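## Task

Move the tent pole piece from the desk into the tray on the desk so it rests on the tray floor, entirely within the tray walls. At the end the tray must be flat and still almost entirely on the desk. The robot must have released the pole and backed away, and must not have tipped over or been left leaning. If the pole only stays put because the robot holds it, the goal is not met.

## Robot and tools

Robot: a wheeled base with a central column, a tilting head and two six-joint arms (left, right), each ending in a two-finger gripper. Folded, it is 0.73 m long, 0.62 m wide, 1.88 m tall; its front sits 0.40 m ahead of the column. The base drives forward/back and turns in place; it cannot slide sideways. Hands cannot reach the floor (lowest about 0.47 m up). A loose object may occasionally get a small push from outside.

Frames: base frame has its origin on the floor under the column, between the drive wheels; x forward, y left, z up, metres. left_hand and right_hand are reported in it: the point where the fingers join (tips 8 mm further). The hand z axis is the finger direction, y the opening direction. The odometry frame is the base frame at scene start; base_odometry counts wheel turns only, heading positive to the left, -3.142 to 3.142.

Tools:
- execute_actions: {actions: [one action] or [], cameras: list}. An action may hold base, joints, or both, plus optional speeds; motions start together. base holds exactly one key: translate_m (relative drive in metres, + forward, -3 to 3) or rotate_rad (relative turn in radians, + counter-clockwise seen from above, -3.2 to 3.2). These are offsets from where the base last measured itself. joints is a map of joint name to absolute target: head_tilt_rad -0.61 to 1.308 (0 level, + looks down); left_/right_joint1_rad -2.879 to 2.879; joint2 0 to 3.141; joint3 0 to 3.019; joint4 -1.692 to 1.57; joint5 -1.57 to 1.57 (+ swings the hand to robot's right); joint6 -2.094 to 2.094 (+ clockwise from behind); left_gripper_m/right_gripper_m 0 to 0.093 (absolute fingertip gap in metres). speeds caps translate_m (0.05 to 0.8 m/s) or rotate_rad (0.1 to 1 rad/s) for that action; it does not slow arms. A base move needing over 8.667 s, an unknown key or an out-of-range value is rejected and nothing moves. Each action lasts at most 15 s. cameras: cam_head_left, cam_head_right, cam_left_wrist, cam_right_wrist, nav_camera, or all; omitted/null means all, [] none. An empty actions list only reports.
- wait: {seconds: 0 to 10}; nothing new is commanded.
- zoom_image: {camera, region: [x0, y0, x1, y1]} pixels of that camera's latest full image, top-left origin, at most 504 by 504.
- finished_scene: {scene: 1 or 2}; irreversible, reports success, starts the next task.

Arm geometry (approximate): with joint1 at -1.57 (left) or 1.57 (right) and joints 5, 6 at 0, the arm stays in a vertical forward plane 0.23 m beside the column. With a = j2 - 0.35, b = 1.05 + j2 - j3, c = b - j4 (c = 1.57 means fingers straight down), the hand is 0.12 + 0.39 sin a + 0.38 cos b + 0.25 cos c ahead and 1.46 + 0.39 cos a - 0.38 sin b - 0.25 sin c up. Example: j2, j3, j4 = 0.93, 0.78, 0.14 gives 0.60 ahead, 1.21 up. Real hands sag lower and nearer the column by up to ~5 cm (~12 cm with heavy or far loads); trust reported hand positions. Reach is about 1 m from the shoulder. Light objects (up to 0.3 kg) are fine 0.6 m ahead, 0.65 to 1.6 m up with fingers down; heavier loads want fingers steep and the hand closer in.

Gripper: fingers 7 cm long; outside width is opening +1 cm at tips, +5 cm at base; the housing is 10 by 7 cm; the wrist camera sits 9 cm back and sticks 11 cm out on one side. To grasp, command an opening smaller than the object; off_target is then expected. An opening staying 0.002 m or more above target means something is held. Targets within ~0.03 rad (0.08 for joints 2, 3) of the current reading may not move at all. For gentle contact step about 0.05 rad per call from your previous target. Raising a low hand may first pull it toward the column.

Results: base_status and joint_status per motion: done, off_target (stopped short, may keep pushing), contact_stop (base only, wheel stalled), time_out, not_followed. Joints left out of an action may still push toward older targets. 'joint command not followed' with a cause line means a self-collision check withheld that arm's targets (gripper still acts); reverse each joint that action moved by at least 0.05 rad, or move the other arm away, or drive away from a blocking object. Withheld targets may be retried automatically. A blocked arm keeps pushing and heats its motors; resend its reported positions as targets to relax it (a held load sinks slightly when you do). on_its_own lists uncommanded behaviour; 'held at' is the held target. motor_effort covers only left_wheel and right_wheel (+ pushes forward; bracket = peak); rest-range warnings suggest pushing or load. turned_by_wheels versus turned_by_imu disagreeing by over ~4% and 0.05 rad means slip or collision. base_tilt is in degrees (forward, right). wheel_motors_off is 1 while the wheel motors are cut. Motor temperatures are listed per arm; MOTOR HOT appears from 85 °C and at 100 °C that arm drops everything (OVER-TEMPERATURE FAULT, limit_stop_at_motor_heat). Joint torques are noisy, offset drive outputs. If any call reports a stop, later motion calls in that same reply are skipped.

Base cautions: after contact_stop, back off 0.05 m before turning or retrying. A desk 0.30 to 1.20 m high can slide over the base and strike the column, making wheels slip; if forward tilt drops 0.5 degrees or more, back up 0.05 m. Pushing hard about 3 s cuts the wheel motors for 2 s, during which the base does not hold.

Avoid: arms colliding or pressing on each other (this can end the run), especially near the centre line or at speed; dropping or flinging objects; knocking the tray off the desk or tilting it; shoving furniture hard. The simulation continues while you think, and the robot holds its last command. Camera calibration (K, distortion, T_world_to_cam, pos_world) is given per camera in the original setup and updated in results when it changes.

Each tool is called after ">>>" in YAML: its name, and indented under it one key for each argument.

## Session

>>> execute_actions:
  actions: []

Scene clock: 0.00 s.
Joint torques (N m, as the arm reports them, + toward a larger angle): no reading
Motor temperatures (°C, as the motors report them): left_arm=[30 29 29 28 29 30] | right_arm=[29 32 31 30 29 31]
base_odometry: x=+0.000 y=+0.000 heading=+0.000 (m, m, rad; odometry frame)
turned_by_wheels: +0.000 (rad since the last result)
turned_by_imu: +0.000 (rad since the last result)
base_tilt: forward=+0.1 right=+0.0 (deg)
base_status: not commanded
joint_positions: head_tilt_rad=+0.889 left_joint1_rad=-1.561 left_joint2_rad=+0.895 left_joint3_rad=+0.362 left_joint4_rad=-0.904 left_joint5_rad=-0.046 left_joint6_rad=-0.105 left_gripper_m=+0.094 right_joint1_rad=+1.564 right_joint2_rad=+0.859 right_joint3_rad=+0.407 right_joint4_rad=-0.890 right_joint5_rad=-0.028 right_joint6_rad=-0.017 right_gripper_m=+0.094
joint_status: not commanded
wheel_motors_off: 0
motor_effort: left_wheel=+3 right_wheel=+2 (%)
left_hand: x=+0.1267 y=+0.2345 z=+1.2525 quat_wxyz=(+0.439, +0.041, -0.896, -0.047) (m; base frame)
right_hand: x=+0.1604 y=-0.2222 z=+1.2428 quat_wxyz=(+0.398, -0.001, -0.917, -0.014) (m; base frame)
pictures: cam_head_left, cam_head_right, cam_left_wrist, cam_right_wrist, nav_camera
camera_calibration (this result's frames):
cam_head_left: T_world_to_cam=[[0.0385652, -0.996246, -0.077499, 0.143993], [-0.764259, 0.0205578, -0.644581, 1.02811], [0.643755, 0.0840878, -0.760598, 1.05639], [0, 0, 0, 1]] pos_world=[0.100132, 0.0334868, 1.47735]
cam_head_right: T_world_to_cam=[[0.0410154, -0.996837, -0.0680672, 0.0786478], [-0.764013, 0.0126122, -0.645077, 1.02946], [0.643896, 0.0784623, -0.76108, 1.05375], [0, 0, 0, 1]] pos_world=[0.104786, -0.0172644, 1.47142]
cam_left_wrist: T_world_to_cam=[[0.0116619, -0.993941, -0.109298, 0.373556], [-0.0219469, -0.109533, 0.993741, -1.20911], [-0.999691, -0.00919013, -0.0230913, 0.283973], [0, 0, 0, 1]] pos_world=[0.252993, 0.241465, 1.24892]
cam_right_wrist: T_world_to_cam=[[-0.00443646, -0.999455, -0.0327154, -0.177918], [-0.132201, -0.0318424, 0.990711, -1.21608], [-0.991213, 0.00872025, -0.131987, 0.448702], [0, 0, 0, 1]] pos_world=[0.283202, -0.220457, 1.25819]
Images, in order (width x height): cam_head_left 896x504, cam_head_right 896x504, cam_left_wrist 504x504, cam_right_wrist 504x504, nav_camera 896x504.

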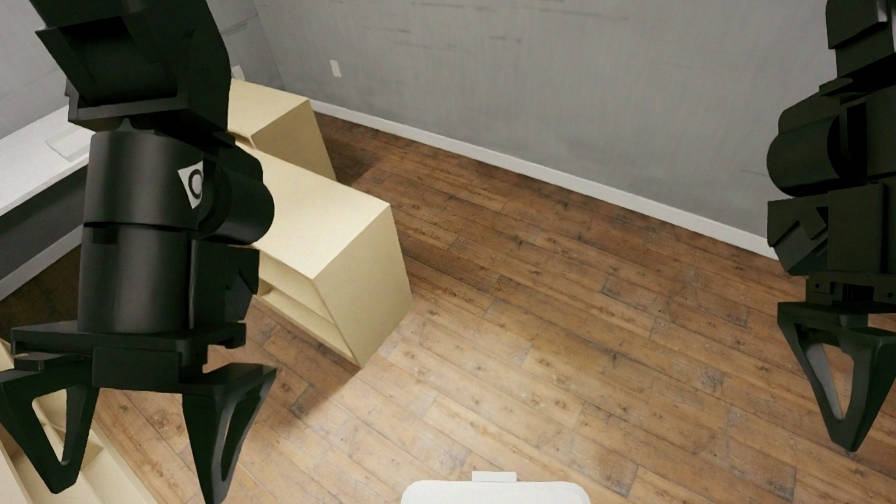

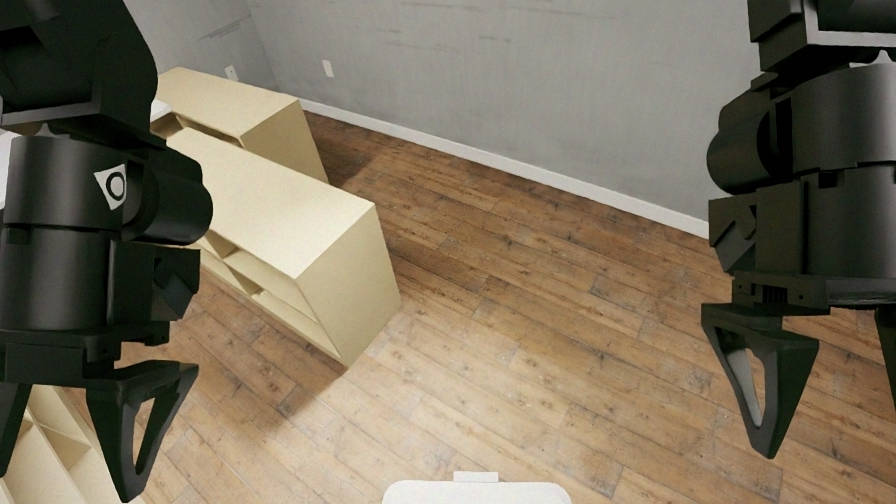

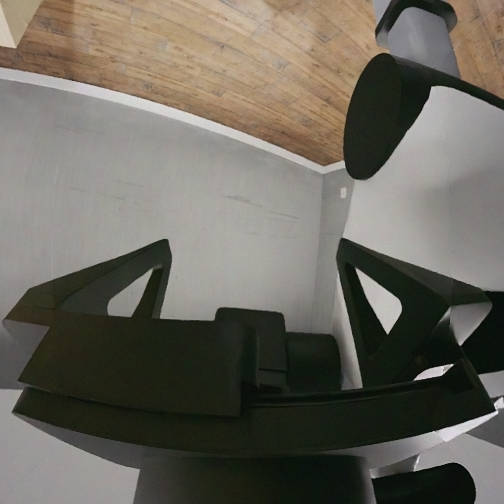

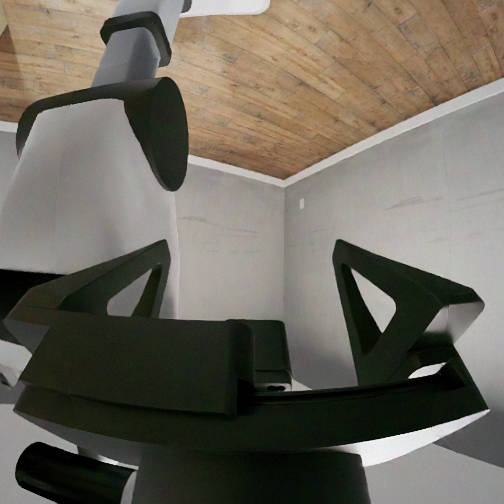

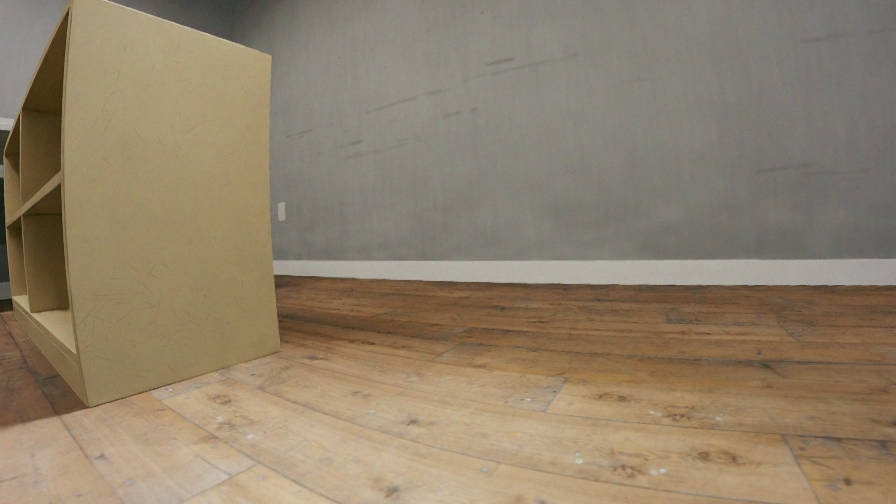

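>>> zoom_image:
  camera: "cam_head_left"
  region: [230, 180, 450, 390]

>>> zoom_image:
  camera: "cam_head_left"
  region: [0, 300, 250, 504]

>>> zoom_image:
  camera: "cam_head_left"
  region: [0, 80, 120, 310]

Region (230, 180, 450, 390) of cam_head_left's 896x504 image, scaled by 2.291, with more detail than that image has; it fills the top 481 rows of this view, and the rest is white.

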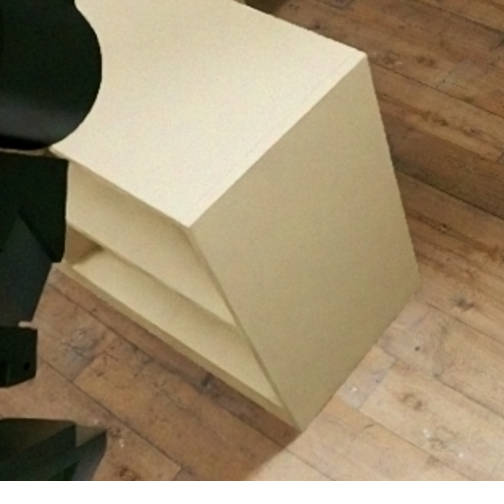

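Region (0, 300, 250, 504) of cam_head_left's 896x504 image, scaled by 2.016, with more detail than that image has; it fills the top 411 rows of this view, and the rest is white.

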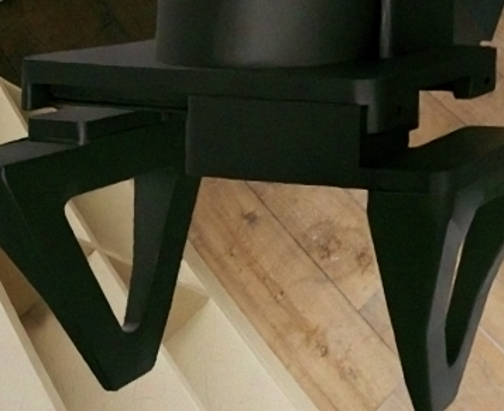

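Region (0, 80, 120, 310) of cam_head_left's 896x504 image, scaled by 2.191, with more detail than that image has; it fills the left 263 columns of this view, and the rest is white.

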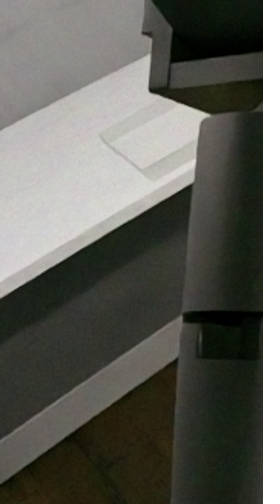

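>>> execute_actions:
  actions:
    - {"base": {"rotate_rad": 1.06}, "joints": {"head_tilt_rad": 0.55}}
  cameras: ["cam_head_left", "nav_camera"]

Scene clock: 32.73 s.
Joint torques (N m, as the arm reports them, + toward a larger angle): left_arm=[-0.39 -7.73 -1.04 -1.17 -0.13  0.01] | right_arm=[ 1.96 -4.9  -0.59 -1.19 -0.06  0.  ]
Motor temperatures (°C, as the motors report them): left_arm=[30 29 29 28 29 30] | right_arm=[29 33 30 30 29 31]
base_odometry: x=+0.000 y=+0.000 heading=+1.058 (m, m, rad; odometry frame)
turned_by_wheels: +1.058 (rad since the last result)
turned_by_imu: +1.058 (rad since the last result)
base_tilt: forward=+0.0 right=+0.0 (deg)
base_status: done
joint_positions: head_tilt_rad=+0.568 left_joint1_rad=-1.561 left_joint2_rad=+0.895 left_joint3_rad=+0.362 left_joint4_rad=-0.904 left_joint5_rad=-0.046 left_joint6_rad=-0.105 left_gripper_m=+0.094 right_joint1_rad=+1.564 right_joint2_rad=+0.859 right_joint3_rad=+0.407 right_joint4_rad=-0.890 right_joint5_rad=-0.028 right_joint6_rad=-0.017 right_gripper_m=+0.094
joint_status: all done
wheel_motors_off: 0
motor_effort: left_wheel=-7(49) right_wheel=+7(38) (%)
left_hand: x=+0.1267 y=+0.2345 z=+1.2525 quat_wxyz=(+0.439, +0.041, -0.896, -0.047) (m; base frame)
right_hand: x=+0.1608 y=-0.2222 z=+1.2427 quat_wxyz=(+0.398, -0.001, -0.917, -0.014) (m; base frame)
pictures: cam_head_left, nav_camera
camera_calibration (this result's frames):
cam_head_left: T_world_to_cam=[[0.0610632, -0.996246, -0.0613569, 0.118009], [-0.521628, 0.0205578, -0.852925, 1.33683], [0.850985, 0.0840878, -0.518414, 0.673068], [0, 0, 0, 1]] pos_world=[0.11735, 0.0334868, 1.49638]
Images, in order (width x height): cam_head_left 896x504, nav_camera 896x504.

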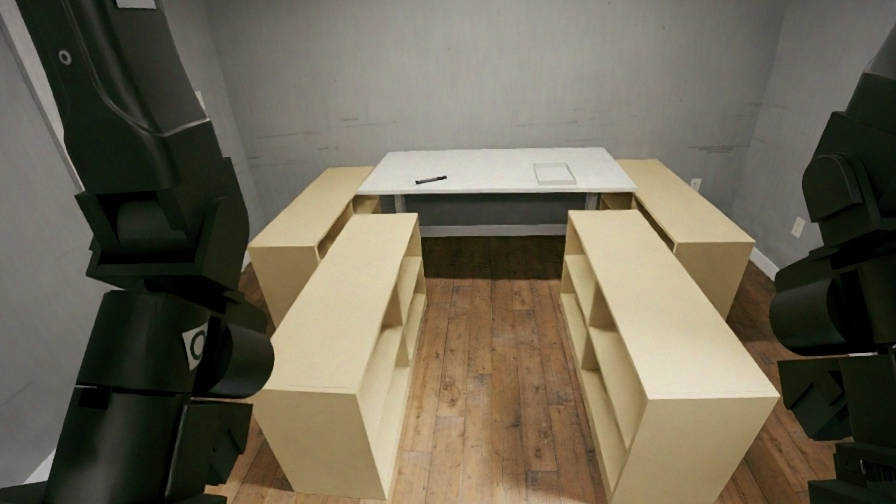

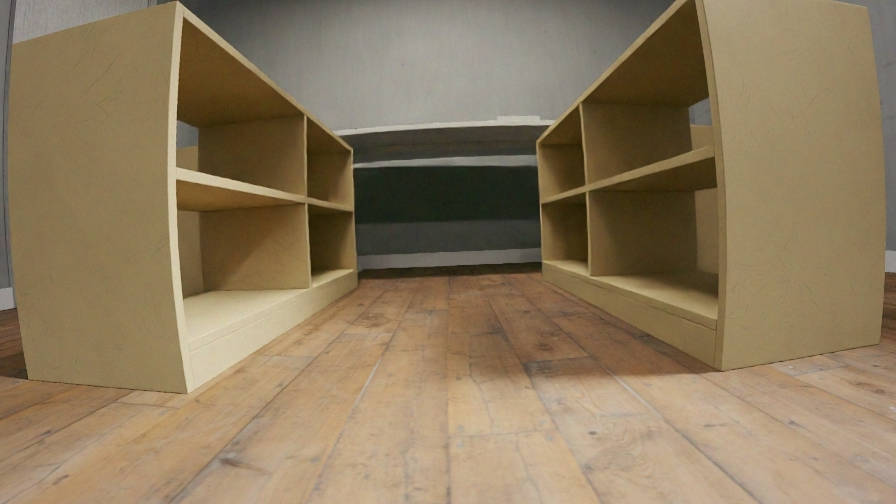

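>>> zoom_image:
  camera: "cam_head_left"
  region: [340, 130, 660, 250]

>>> zoom_image:
  camera: "nav_camera"
  region: [320, 90, 580, 300]

Region (340, 130, 660, 250) of cam_head_left's 896x504 image, scaled by 1.575, with more detail than that image has; it fills the top 189 rows of this view, and the rest is white.

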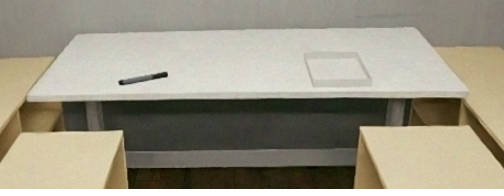

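Region (320, 90, 580, 300) of nav_camera's 896x504 image, scaled by 1.938, with more detail than that image has; it fills the top 407 rows of this view, and the rest is white.

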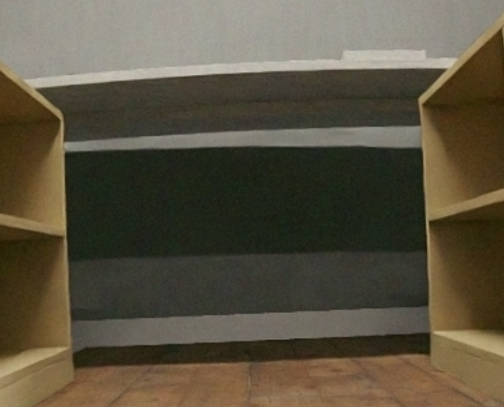

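>>> execute_actions:
  actions:
    - {"base": {"rotate_rad": -0.027}}
  cameras: []

>>> execute_actions:
  actions:
    - {"base": {"translate_m": 1.75}, "joints": {"head_tilt_rad": 1.05, "left_joint1_rad": -1.57, "left_joint2_rad": 1.3, "left_joint3_rad": 1.0, "left_joint4_rad": -0.22, "left_joint5_rad": 0.0, "left_joint6_rad": 0.0}}
  cameras: ["cam_head_left", "cam_head_right", "cam_left_wrist", "nav_camera"]

Scene clock: 120.63 s.
Joint torques (N m, as the arm reports them, + toward a larger angle): left_arm=[-0.79 -7.95 -1.1  -1.15 -0.12  0.04] | right_arm=[ 1.6  -5.14 -0.39 -1.09 -0.04  0.01]
Motor temperatures (°C, as the motors report them): left_arm=[30 29 29 28 29 30] | right_arm=[29 32 30 30 29 31]
base_odometry: x=+0.000 y=+0.000 heading=+1.031 (m, m, rad; odometry frame)
turned_by_wheels: -0.027 (rad since the last result)
turned_by_imu: -0.028 (rad since the last result)
base_tilt: forward=+0.0 right=+0.0 (deg)
base_status: done
joint_positions: head_tilt_rad=+0.568 left_joint1_rad=-1.561 left_joint2_rad=+0.895 left_joint3_rad=+0.362 left_joint4_rad=-0.904 left_joint5_rad=-0.046 left_joint6_rad=-0.105 left_gripper_m=+0.094 right_joint1_rad=+1.564 right_joint2_rad=+0.859 right_joint3_rad=+0.407 right_joint4_rad=-0.890 right_joint5_rad=-0.028 right_joint6_rad=-0.017 right_gripper_m=+0.094
joint_status: not commanded
wheel_motors_off: 0
motor_effort: left_wheel=+2(8) right_wheel=-1(9) (%)
left_hand: x=+0.1267 y=+0.2345 z=+1.2525 quat_wxyz=(+0.439, +0.041, -0.896, -0.047) (m; base frame)
right_hand: x=+0.1604 y=-0.2222 z=+1.2428 quat_wxyz=(+0.398, -0.001, -0.917, -0.014) (m; base frame)
pictures: none
No camera images: the call's "cameras" was empty. Leave "cameras" out to get every camera's image.

Scene clock: 124.67 s.
Joint torques (N m, as the arm reports them, + toward a larger angle): left_arm=[ -1.33 -18.17   2.22   0.6    0.08   0.1 ] | right_arm=[ 1.55 -5.35 -0.69 -1.22 -0.06  0.  ]
Motor temperatures (°C, as the motors report them): left_arm=[30 30 29 28 29 30] | right_arm=[29 32 30 30 29 31]
base_odometry: x=+0.898 y=+1.502 heading=+1.032 (m, m, rad; odometry frame)
turned_by_wheels: +0.001 (rad since the last result)
turned_by_imu: -0.002 (rad since the last result)
base_tilt: forward=+0.0 right=+0.0 (deg)
base_status: done
joint_positions: head_tilt_rad=+1.050 left_joint1_rad=-1.561 left_joint2_rad=+1.304 left_joint3_rad=+0.999 left_joint4_rad=-0.226 left_joint5_rad=-0.004 left_joint6_rad=-0.009 left_gripper_m=+0.094 right_joint1_rad=+1.564 right_joint2_rad=+0.859 right_joint3_rad=+0.408 right_joint4_rad=-0.890 right_joint5_rad=-0.028 right_joint6_rad=-0.017 right_gripper_m=+0.094
joint_status: all done
wheel_motors_off: 0
motor_effort: left_wheel=-2(57) right_wheel=+0(56) (%)
left_hand: x=+0.5198 y=+0.2308 z=+1.0587 quat_wxyz=(+0.003, +0.007, -1.000, -0.006) (m; base frame)
right_hand: x=+0.1610 y=-0.2222 z=+1.2426 quat_wxyz=(+0.397, -0.001, -0.918, -0.014) (m; base frame)
pictures: cam_head_left, cam_head_right, cam_left_wrist, nav_camera
camera_calibration (this result's frames):
cam_head_left: T_world_to_cam=[[0.0256364, -0.996246, -0.082681, 0.152619], [-0.857746, 0.0205578, -0.513662, 0.831169], [0.513434, 0.0840878, -0.853999, 1.20675], [0, 0, 0, 1]] pos_world=[0.0894352, 0.0334868, 1.47012]
cam_head_right: T_world_to_cam=[[0.0295675, -0.996837, -0.0737643, 0.0879937], [-0.857583, 0.0126122, -0.514191, 0.832569], [0.513495, 0.0784623, -0.854498, 1.20414], [0, 0, 0, 1]] pos_world=[0.0930775, -0.0172644, 1.46352]
cam_left_wrist: T_world_to_cam=[[-0.00764344, -0.999717, -0.022535, 0.26363], [-0.800229, -0.00739869, 0.59965, -0.210098], [-0.599646, 0.0226165, -0.799945, 1.27964], [0, 0, 0, 1]] pos_world=[0.601221, 0.23306, 1.15557]
Images, in order (width x height): cam_head_left 896x504, cam_head_right 896x504, cam_left_wrist 504x504, nav_camera 896x504.

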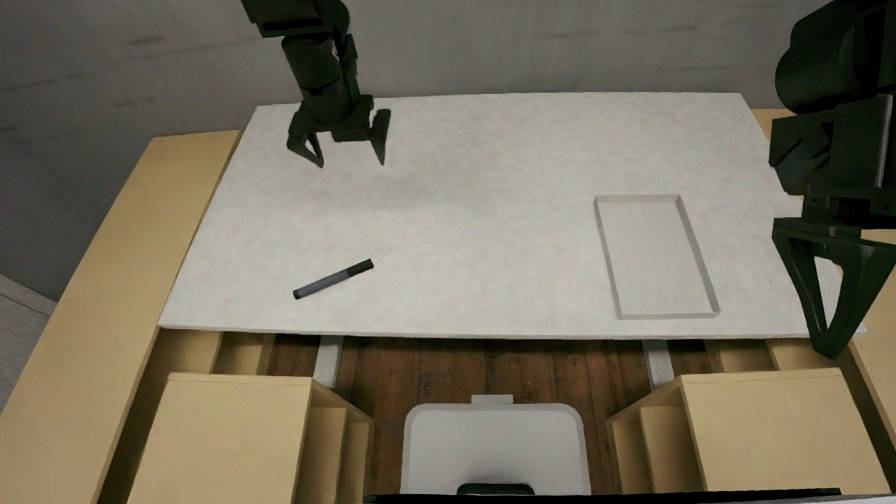

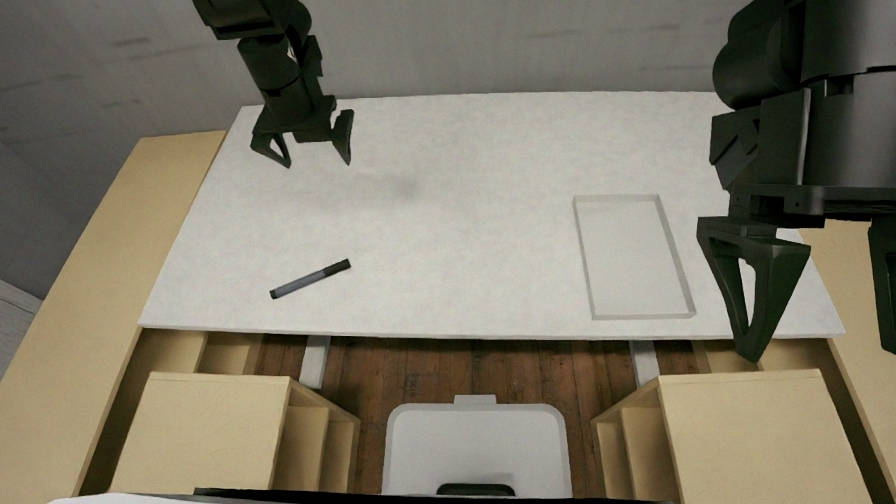

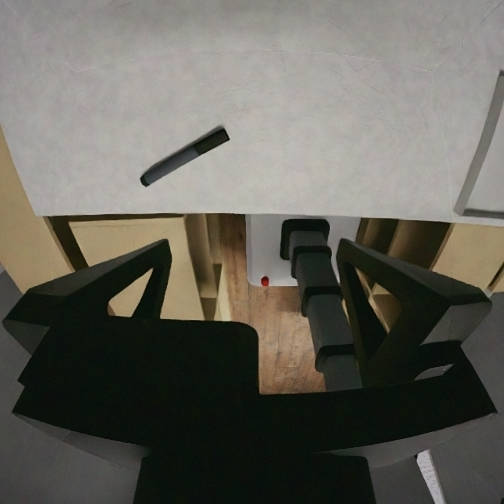

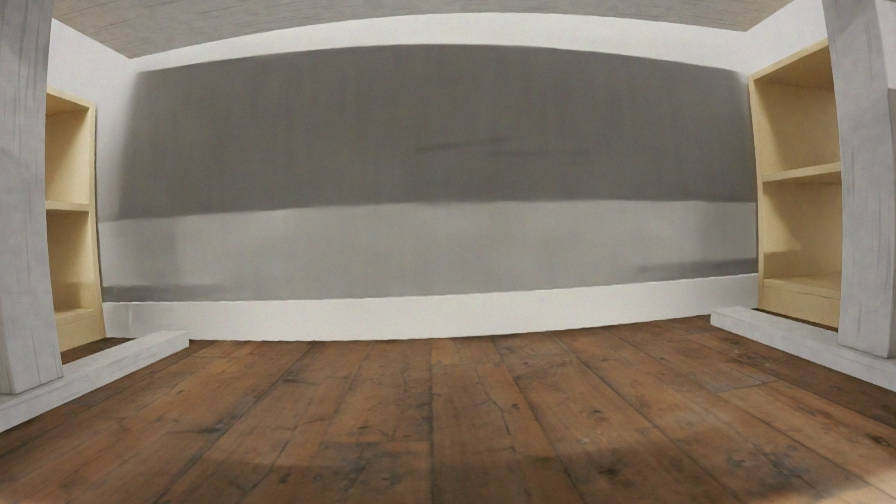

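>>> zoom_image:
  camera: "cam_head_left"
  region: [270, 240, 400, 350]

>>> zoom_image:
  camera: "cam_head_left"
  region: [570, 180, 740, 350]

>>> zoom_image:
  camera: "cam_left_wrist"
  region: [120, 100, 380, 330]

>>> zoom_image:
  camera: "cam_head_left"
  region: [290, 330, 710, 504]

Region (270, 240, 400, 350) of cam_head_left's 896x504 image, scaled by 3.877, with more detail than that image has; it fills the top 426 rows of this view, and the rest is white.

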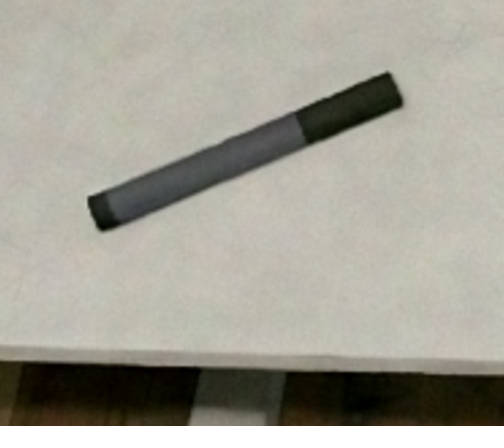

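Region (570, 180, 740, 350) of cam_head_left's 896x504 image, scaled by 2.965, with more detail than that image has.

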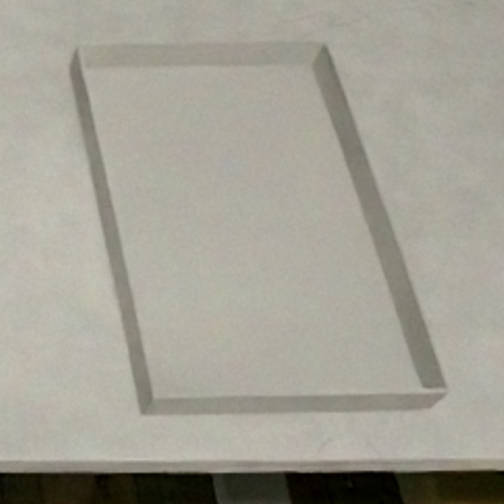

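Region (120, 100, 380, 330) of cam_left_wrist's 504x504 image, scaled by 1.938, with more detail than that image has; it fills the top 446 rows of this view, and the rest is white.

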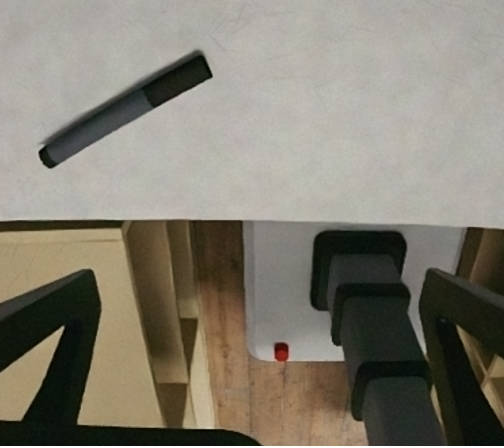

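Region (290, 330, 710, 504) of cam_head_left's 896x504 image, scaled by 1.200, with more detail than that image has; it fills the top 209 rows of this view, and the rest is white.

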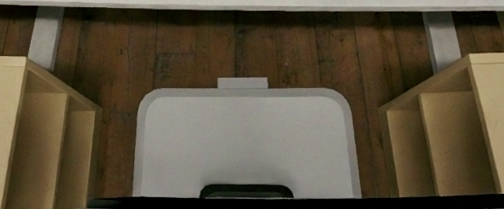

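>>> execute_actions:
  actions:
    - {"base": {"translate_m": 0.08}, "joints": {"left_joint1_rad": -1.33, "left_joint2_rad": 2.06, "left_joint3_rad": 1.3, "left_joint4_rad": 0.24, "left_joint5_rad": 0.21, "left_joint6_rad": -1.89}}
  cameras: ["cam_head_left", "cam_left_wrist"]

Scene clock: 210.00 s.
Joint torques (N m, as the arm reports them, + toward a larger angle): left_arm=[  2.17 -15.53  -1.5    0.54   0.    -0.06] | right_arm=[ 1.65 -5.47 -0.62 -1.09 -0.06  0.03]
Motor temperatures (°C, as the motors report them): left_arm=[30 32 29 28 29 30] | right_arm=[29 31 30 30 29 31]
base_odometry: x=+0.939 y=+1.571 heading=+1.033 (m, m, rad; odometry frame)
turned_by_wheels: +0.001 (rad since the last result)
turned_by_imu: -0.001 (rad since the last result)
base_tilt: forward=+0.1 right=+0.0 (deg)
base_status: done
joint_positions: head_tilt_rad=+1.051 left_joint1_rad=-1.318 left_joint2_rad=+2.058 left_joint3_rad=+1.301 left_joint4_rad=+0.233 left_joint5_rad=+0.206 left_joint6_rad=-1.881 left_gripper_m=+0.094 right_joint1_rad=+1.564 right_joint2_rad=+0.859 right_joint3_rad=+0.408 right_joint4_rad=-0.890 right_joint5_rad=-0.028 right_joint6_rad=-0.017 right_gripper_m=+0.094
joint_status: all done
wheel_motors_off: 0
motor_effort: left_wheel=+0(32) right_wheel=+0(44) (%)
left_hand: x=+0.4094 y=+0.3773 z=+0.8011 quat_wxyz=(-0.009, +0.843, -0.538, +0.002) (m; base frame)
right_hand: x=+0.1615 y=-0.2222 z=+1.2425 quat_wxyz=(+0.397, -0.001, -0.918, -0.014) (m; base frame)
pictures: cam_head_left, cam_left_wrist
camera_calibration (this result's frames):
cam_head_left: T_world_to_cam=[[0.0256155, -0.996246, -0.0826875, 0.15263], [-0.857876, 0.0205578, -0.513445, 0.830841], [0.513218, 0.0840878, -0.854129, 1.20696], [0, 0, 0, 1]] pos_world=[0.0894175, 0.0334868, 1.47011]
cam_left_wrist: T_world_to_cam=[[0.915183, 0.402977, 0.00706856, -0.527284], [0.322146, -0.741924, 0.588023, -0.315911], [0.242204, -0.535872, -0.808813, 0.87726], [0, 0, 0, 1]] pos_world=[0.371854, 0.4482, 0.899029]
Images, in order (width x height): cam_head_left 896x504, cam_left_wrist 504x504.

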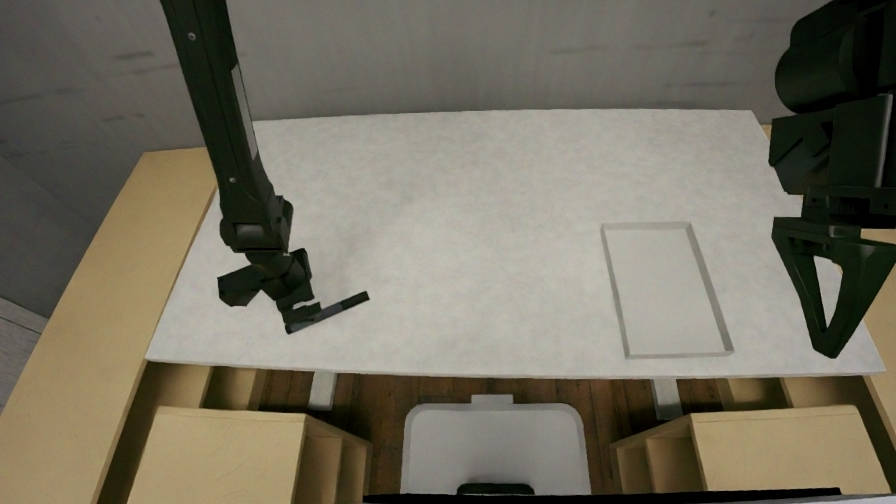

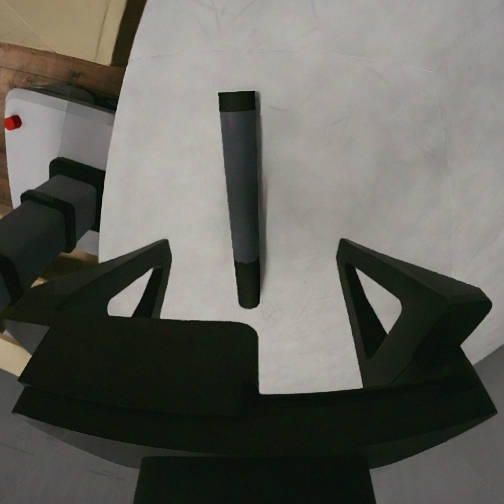

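>>> zoom_image:
  camera: "cam_left_wrist"
  region: [150, 70, 360, 330]

>>> zoom_image:
  camera: "cam_head_left"
  region: [210, 230, 390, 380]

Region (150, 70, 360, 330) of cam_left_wrist's 504x504 image, scaled by 1.938, with more detail than that image has; it fills the left 407 columns of this view, and the rest is white.

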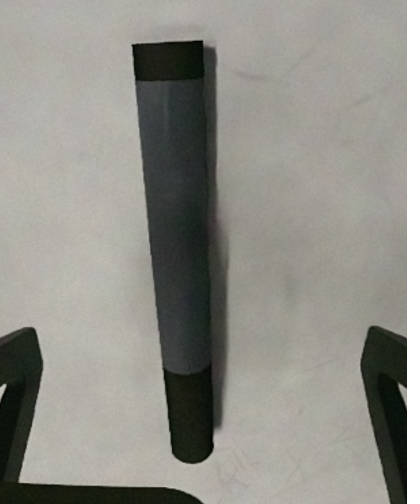

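Region (210, 230, 390, 380) of cam_head_left's 896x504 image, scaled by 2.800, with more detail than that image has.

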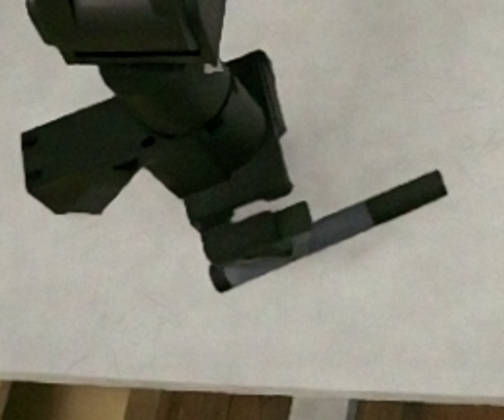

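>>> execute_actions:
  actions:
    - {"joints": {"left_joint1_rad": -1.365, "left_joint2_rad": 2.158, "left_joint3_rad": 1.425, "left_joint4_rad": 0.205, "left_joint5_rad": 0.178, "left_joint6_rad": -1.935, "left_gripper_m": 0.07}}
  cameras: ["cam_head_left", "cam_left_wrist"]

Scene clock: 244.33 s.
Joint torques (N m, as the arm reports them, + toward a larger angle): left_arm=[  2.4  -15.45  -1.34  -0.07  -0.33  -0.05] | right_arm=[ 1.53 -5.11 -0.66 -1.2  -0.03  0.02]
Motor temperatures (°C, as the motors report them): left_arm=[30 32 29 28 29 30] | right_arm=[29 31 30 30 29 31]
base_odometry: x=+0.939 y=+1.571 heading=+1.033 (m, m, rad; odometry frame)
turned_by_wheels: +0.000 (rad since the last result)
turned_by_imu: -0.001 (rad since the last result)
base_tilt: forward=+0.0 right=+0.0 (deg)
base_status: not commanded
joint_positions: head_tilt_rad=+1.051 left_joint1_rad=-1.361 left_joint2_rad=+2.154 left_joint3_rad=+1.427 left_joint4_rad=+0.214 left_joint5_rad=+0.181 left_joint6_rad=-1.926 left_gripper_m=+0.070 right_joint1_rad=+1.564 right_joint2_rad=+0.859 right_joint3_rad=+0.408 right_joint4_rad=-0.890 right_joint5_rad=-0.028 right_joint6_rad=-0.017 right_gripper_m=+0.094
joint_status: all done
wheel_motors_off: 0
motor_effort: left_wheel=+0(1) right_wheel=+0(0) (%)
left_hand: x=+0.4178 y=+0.3572 z=+0.7579 quat_wxyz=(-0.006, +0.849, -0.528, +0.008) (m; base frame)
right_hand: x=+0.1615 y=-0.2222 z=+1.2425 quat_wxyz=(+0.397, -0.001, -0.918, -0.014) (m; base frame)
pictures: cam_head_left, cam_left_wrist
camera_calibration (this result's frames):
cam_head_left: T_world_to_cam=[[0.0256155, -0.996246, -0.0826875, 0.15263], [-0.857876, 0.0205578, -0.513445, 0.830841], [0.513217, 0.0840878, -0.854129, 1.20696], [0, 0, 0, 1]] pos_world=[0.0894175, 0.0334868, 1.47011]
cam_left_wrist: T_world_to_cam=[[0.906317, 0.422512, 0.00852893, -0.530958], [0.333584, -0.727659, 0.599362, -0.326555], [0.259444, -0.540367, -0.800433, 0.8176], [0, 0, 0, 1]] pos_world=[0.378028, 0.42852, 0.854687]
Images, in order (width x height): cam_head_left 896x504, cam_left_wrist 504x504.

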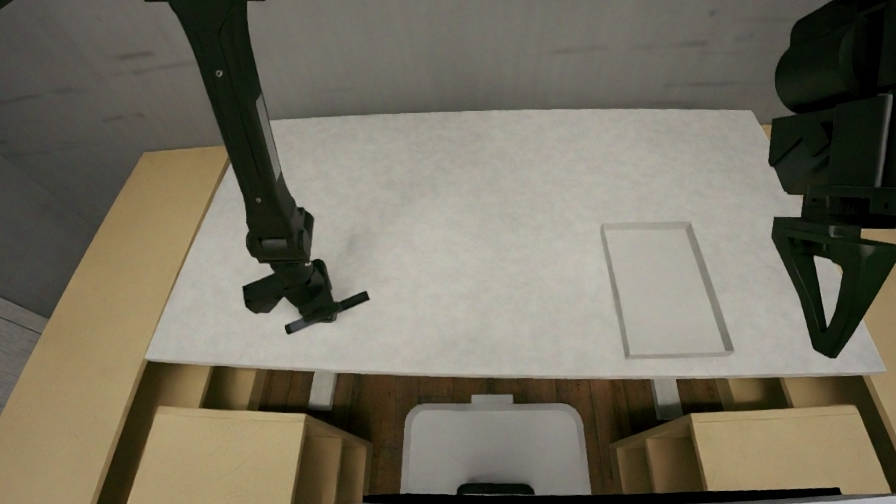

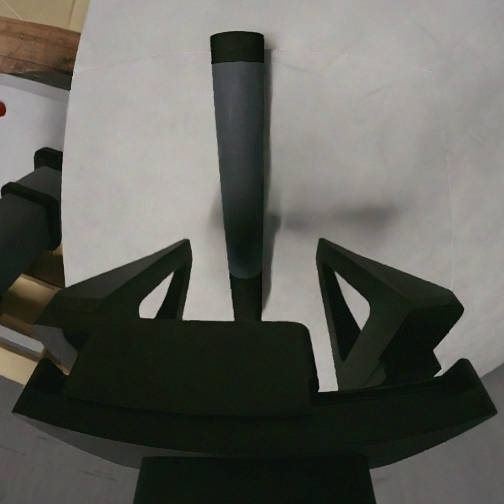

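>>> execute_actions:
  actions:
    - {"joints": {"left_joint2_rad": 2.202, "left_joint3_rad": 1.465, "left_gripper_m": 0.05}}
  cameras: ["cam_head_left", "cam_left_wrist"]

Scene clock: 260.70 s.
Joint torques (N m, as the arm reports them, + toward a larger angle): left_arm=[  2.36 -14.29  -1.16  -0.09  -0.33  -0.07] | right_arm=[ 1.6  -5.15 -0.75 -1.13 -0.03  0.  ]
Motor temperatures (°C, as the motors report them): left_arm=[30 32 29 28 29 30] | right_arm=[29 31 30 30 29 31]
base_odometry: x=+0.939 y=+1.571 heading=+1.033 (m, m, rad; odometry frame)
turned_by_wheels: +0.000 (rad since the last result)
turned_by_imu: -0.001 (rad since the last result)
base_tilt: forward=+0.0 right=+0.0 (deg)
base_status: not commanded
joint_positions: head_tilt_rad=+1.051 left_joint1_rad=-1.361 left_joint2_rad=+2.189 left_joint3_rad=+1.467 left_joint4_rad=+0.214 left_joint5_rad=+0.181 left_joint6_rad=-1.926 left_gripper_m=+0.050 right_joint1_rad=+1.564 right_joint2_rad=+0.859 right_joint3_rad=+0.408 right_joint4_rad=-0.890 right_joint5_rad=-0.028 right_joint6_rad=-0.017 right_gripper_m=+0.094
joint_status: all done
wheel_motors_off: 0
motor_effort: left_wheel=-1(1) right_wheel=+0(1) (%)
left_hand: x=+0.4178 y=+0.3597 z=+0.7447 quat_wxyz=(-0.008, +0.849, -0.529, +0.010) (m; base frame)
right_hand: x=+0.1615 y=-0.2222 z=+1.2425 quat_wxyz=(+0.397, -0.001, -0.918, -0.014) (m; base frame)
pictures: cam_head_left, cam_left_wrist
camera_calibration (this result's frames):
cam_head_left: T_world_to_cam=[[0.0256155, -0.996246, -0.0826875, 0.15263], [-0.857876, 0.0205578, -0.513445, 0.830841], [0.513218, 0.0840878, -0.854129, 1.20696], [0, 0, 0, 1]] pos_world=[0.0894175, 0.0334868, 1.47011]
cam_left_wrist: T_world_to_cam=[[0.906689, 0.421572, 0.0138538, -0.53566], [0.329475, -0.728357, 0.600785, -0.315922], [0.263364, -0.54016, -0.799291, 0.80574], [0, 0, 0, 1]] pos_world=[0.377563, 0.430944, 0.841242]
Images, in order (width x height): cam_head_left 896x504, cam_left_wrist 504x504.

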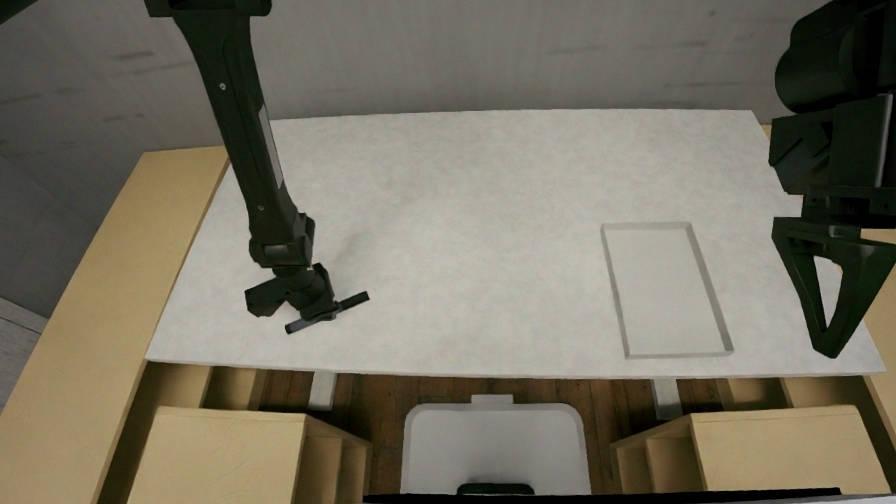

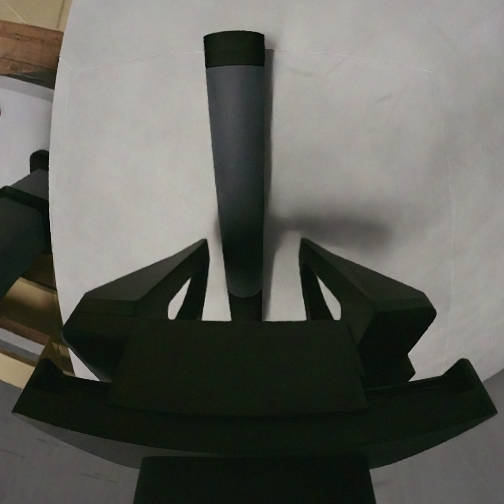

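>>> execute_actions:
  actions: []

Scene clock: 290.40 s.
Joint torques (N m, as the arm reports them, + toward a larger angle): left_arm=[  2.53 -14.75  -1.27   0.05  -0.33  -0.06] | right_arm=[ 1.52 -4.78 -0.59 -1.19 -0.05  0.02]
Motor temperatures (°C, as the motors report them): left_arm=[30 32 29 28 29 30] | right_arm=[29 31 30 30 29 31]
base_odometry: x=+0.939 y=+1.571 heading=+1.033 (m, m, rad; odometry frame)
turned_by_wheels: +0.000 (rad since the last result)
turned_by_imu: -0.001 (rad since the last result)
base_tilt: forward=+0.1 right=+0.0 (deg)
base_status: not commanded
joint_positions: head_tilt_rad=+1.051 left_joint1_rad=-1.361 left_joint2_rad=+2.189 left_joint3_rad=+1.467 left_joint4_rad=+0.214 left_joint5_rad=+0.181 left_joint6_rad=-1.926 left_gripper_m=+0.050 right_joint1_rad=+1.564 right_joint2_rad=+0.859 right_joint3_rad=+0.408 right_joint4_rad=-0.890 right_joint5_rad=-0.028 right_joint6_rad=-0.017 right_gripper_m=+0.094
joint_status: all done
wheel_motors_off: 0
motor_effort: left_wheel=+0(1) right_wheel=+0(1) (%)
left_hand: x=+0.4178 y=+0.3597 z=+0.7447 quat_wxyz=(-0.008, +0.849, -0.529, +0.010) (m; base frame)
right_hand: x=+0.1615 y=-0.2222 z=+1.2425 quat_wxyz=(+0.397, -0.001, -0.918, -0.014) (m; base frame)
pictures: cam_head_left, cam_head_right, cam_left_wrist, cam_right_wrist, nav_camera
camera_calibration (this result's frames):
cam_head_left: T_world_to_cam=[[0.0256155, -0.996246, -0.0826875, 0.15263], [-0.857876, 0.0205578, -0.513445, 0.830841], [0.513217, 0.0840878, -0.854129, 1.20696], [0, 0, 0, 1]] pos_world=[0.0894175, 0.0334868, 1.47011]
cam_head_right: T_world_to_cam=[[0.0295488, -0.996837, -0.0737718, 0.0880061], [-0.857713, 0.0126122, -0.513974, 0.832241], [0.513279, 0.0784623, -0.854628, 1.20435], [0, 0, 0, 1]] pos_world=[0.0930581, -0.0172644, 1.46351]
cam_left_wrist: T_world_to_cam=[[0.906689, 0.421572, 0.0138538, -0.53566], [0.329475, -0.728357, 0.600785, -0.315922], [0.263364, -0.54016, -0.799291, 0.80574], [0, 0, 0, 1]] pos_world=[0.377563, 0.430944, 0.841242]
cam_right_wrist: T_world_to_cam=[[-0.00436207, -0.999455, -0.0327169, -0.177939], [-0.13409, -0.0318371, 0.990458, -1.21504], [-0.99096, 0.00870744, -0.133878, 0.452006], [0, 0, 0, 1]] pos_world=[0.28422, -0.220461, 1.25813]
Images, in order (width x height): cam_head_left 896x504, cam_head_right 896x504, cam_left_wrist 504x504, cam_right_wrist 504x504, nav_camera 896x504.

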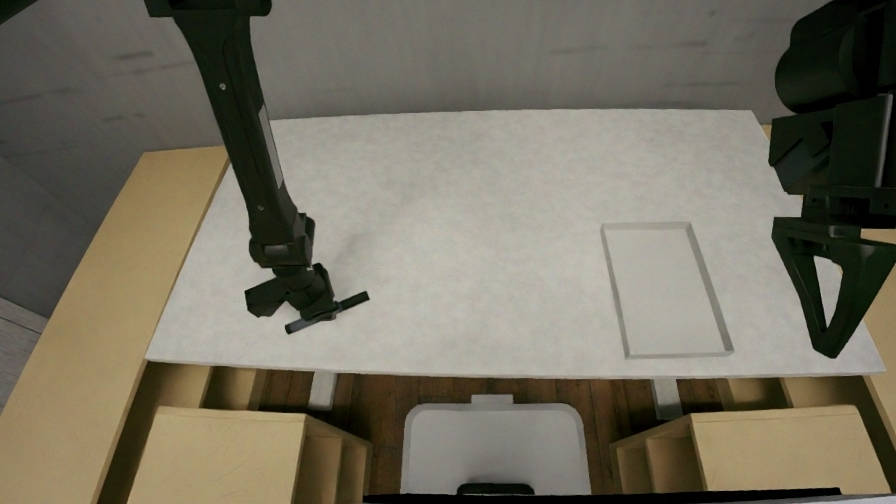

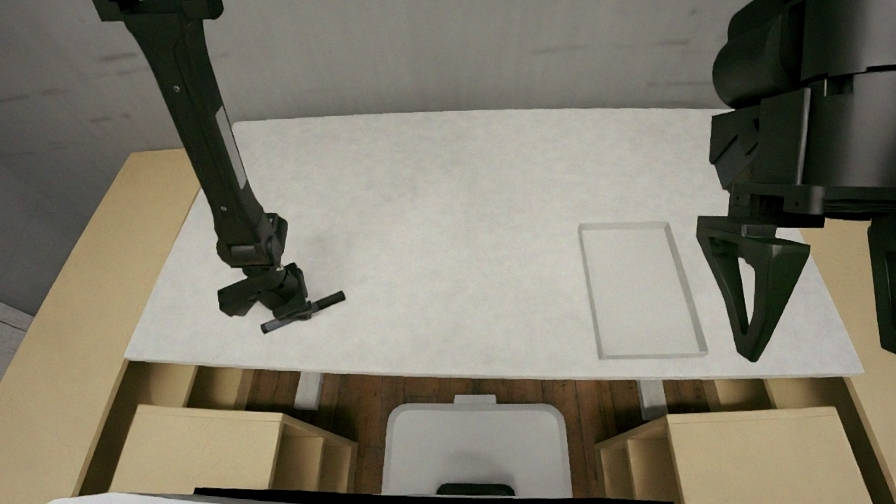

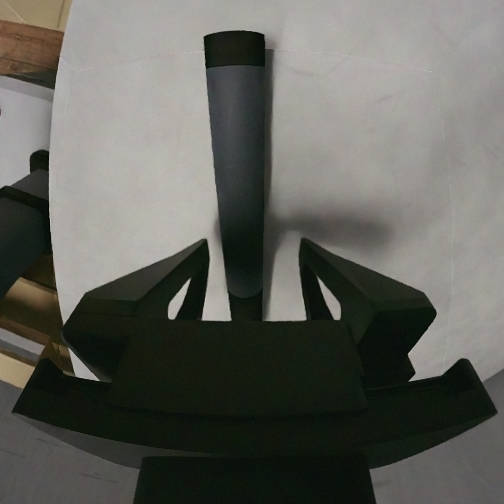

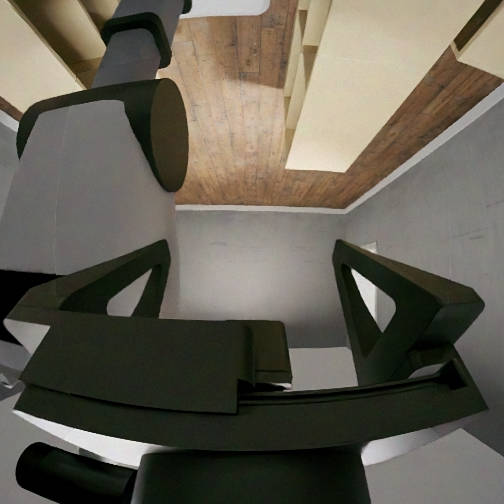

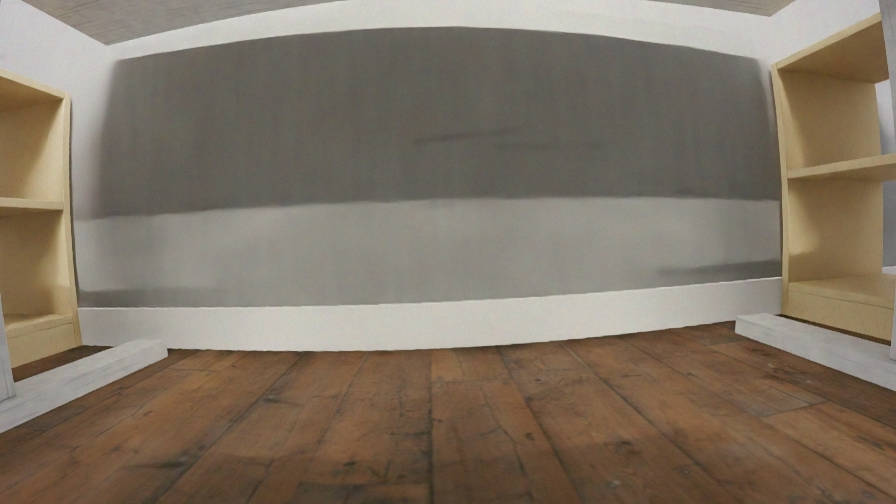

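>>> zoom_image:
  camera: "cam_head_left"
  region: [220, 220, 420, 370]

Region (220, 220, 420, 370) of cam_head_left's 896x504 image, scaled by 2.520, with more detail than that image has; it fills the top 378 rows of this view, and the rest is white.

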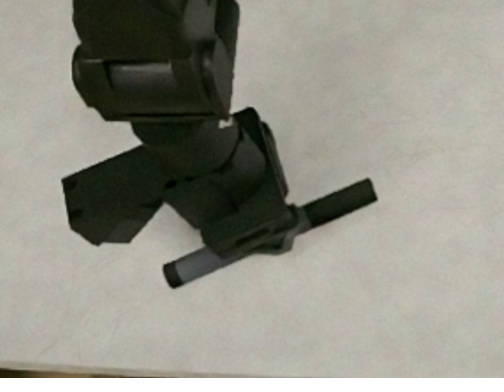

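>>> execute_actions:
  actions:
    - {"joints": {"left_joint2_rad": 2.219, "left_joint3_rad": 1.475, "left_joint4_rad": 0.215}}
  cameras: ["cam_left_wrist"]

Scene clock: 305.60 s.
Joint torques (N m, as the arm reports them, + toward a larger angle): left_arm=[  2.58 -14.41  -1.02   0.3   -0.32  -0.08] | right_arm=[ 1.77 -4.87 -0.63 -1.13 -0.05 -0.01]
Motor temperatures (°C, as the motors report them): left_arm=[30 32 29 28 29 30] | right_arm=[29 31 30 30 29 31]
base_odometry: x=+0.939 y=+1.571 heading=+1.033 (m, m, rad; odometry frame)
turned_by_wheels: +0.000 (rad since the last result)
turned_by_imu: -0.001 (rad since the last result)
base_tilt: forward=+0.1 right=+0.0 (deg)
base_status: not commanded
joint_positions: head_tilt_rad=+1.051 left_joint1_rad=-1.361 left_joint2_rad=+2.205 left_joint3_rad=+1.473 left_joint4_rad=+0.214 left_joint5_rad=+0.181 left_joint6_rad=-1.926 left_gripper_m=+0.050 right_joint1_rad=+1.564 right_joint2_rad=+0.859 right_joint3_rad=+0.408 right_joint4_rad=-0.890 right_joint5_rad=-0.028 right_joint6_rad=-0.017 right_gripper_m=+0.094
joint_status: all done
wheel_motors_off: 0
motor_effort: left_wheel=+0(1) right_wheel=+0(0) (%)
left_hand: x=+0.4100 y=+0.3598 z=+0.7396 quat_wxyz=(-0.005, +0.849, -0.528, +0.006) (m; base frame)
right_hand: x=+0.1615 y=-0.2222 z=+1.2425 quat_wxyz=(+0.397, -0.001, -0.918, -0.014) (m; base frame)
pictures: cam_left_wrist
camera_calibration (this result's frames):
cam_left_wrist: T_world_to_cam=[[0.906025, 0.423199, 0.00462507, -0.522056], [0.336591, -0.727145, 0.598304, -0.311776], [0.256565, -0.540521, -0.801256, 0.808191], [0, 0, 0, 1]] pos_world=[0.370584, 0.431072, 0.836519]
Images, in order (width x height): cam_left_wrist 504x504.

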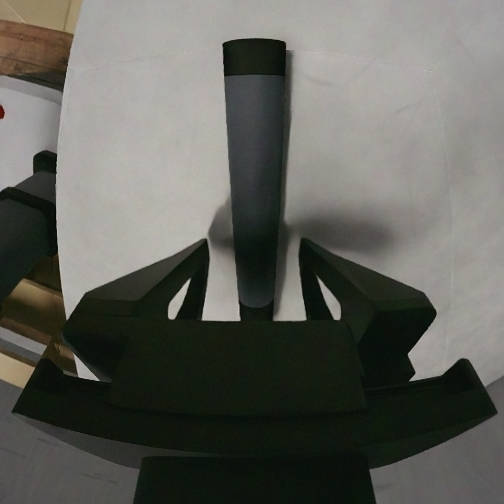

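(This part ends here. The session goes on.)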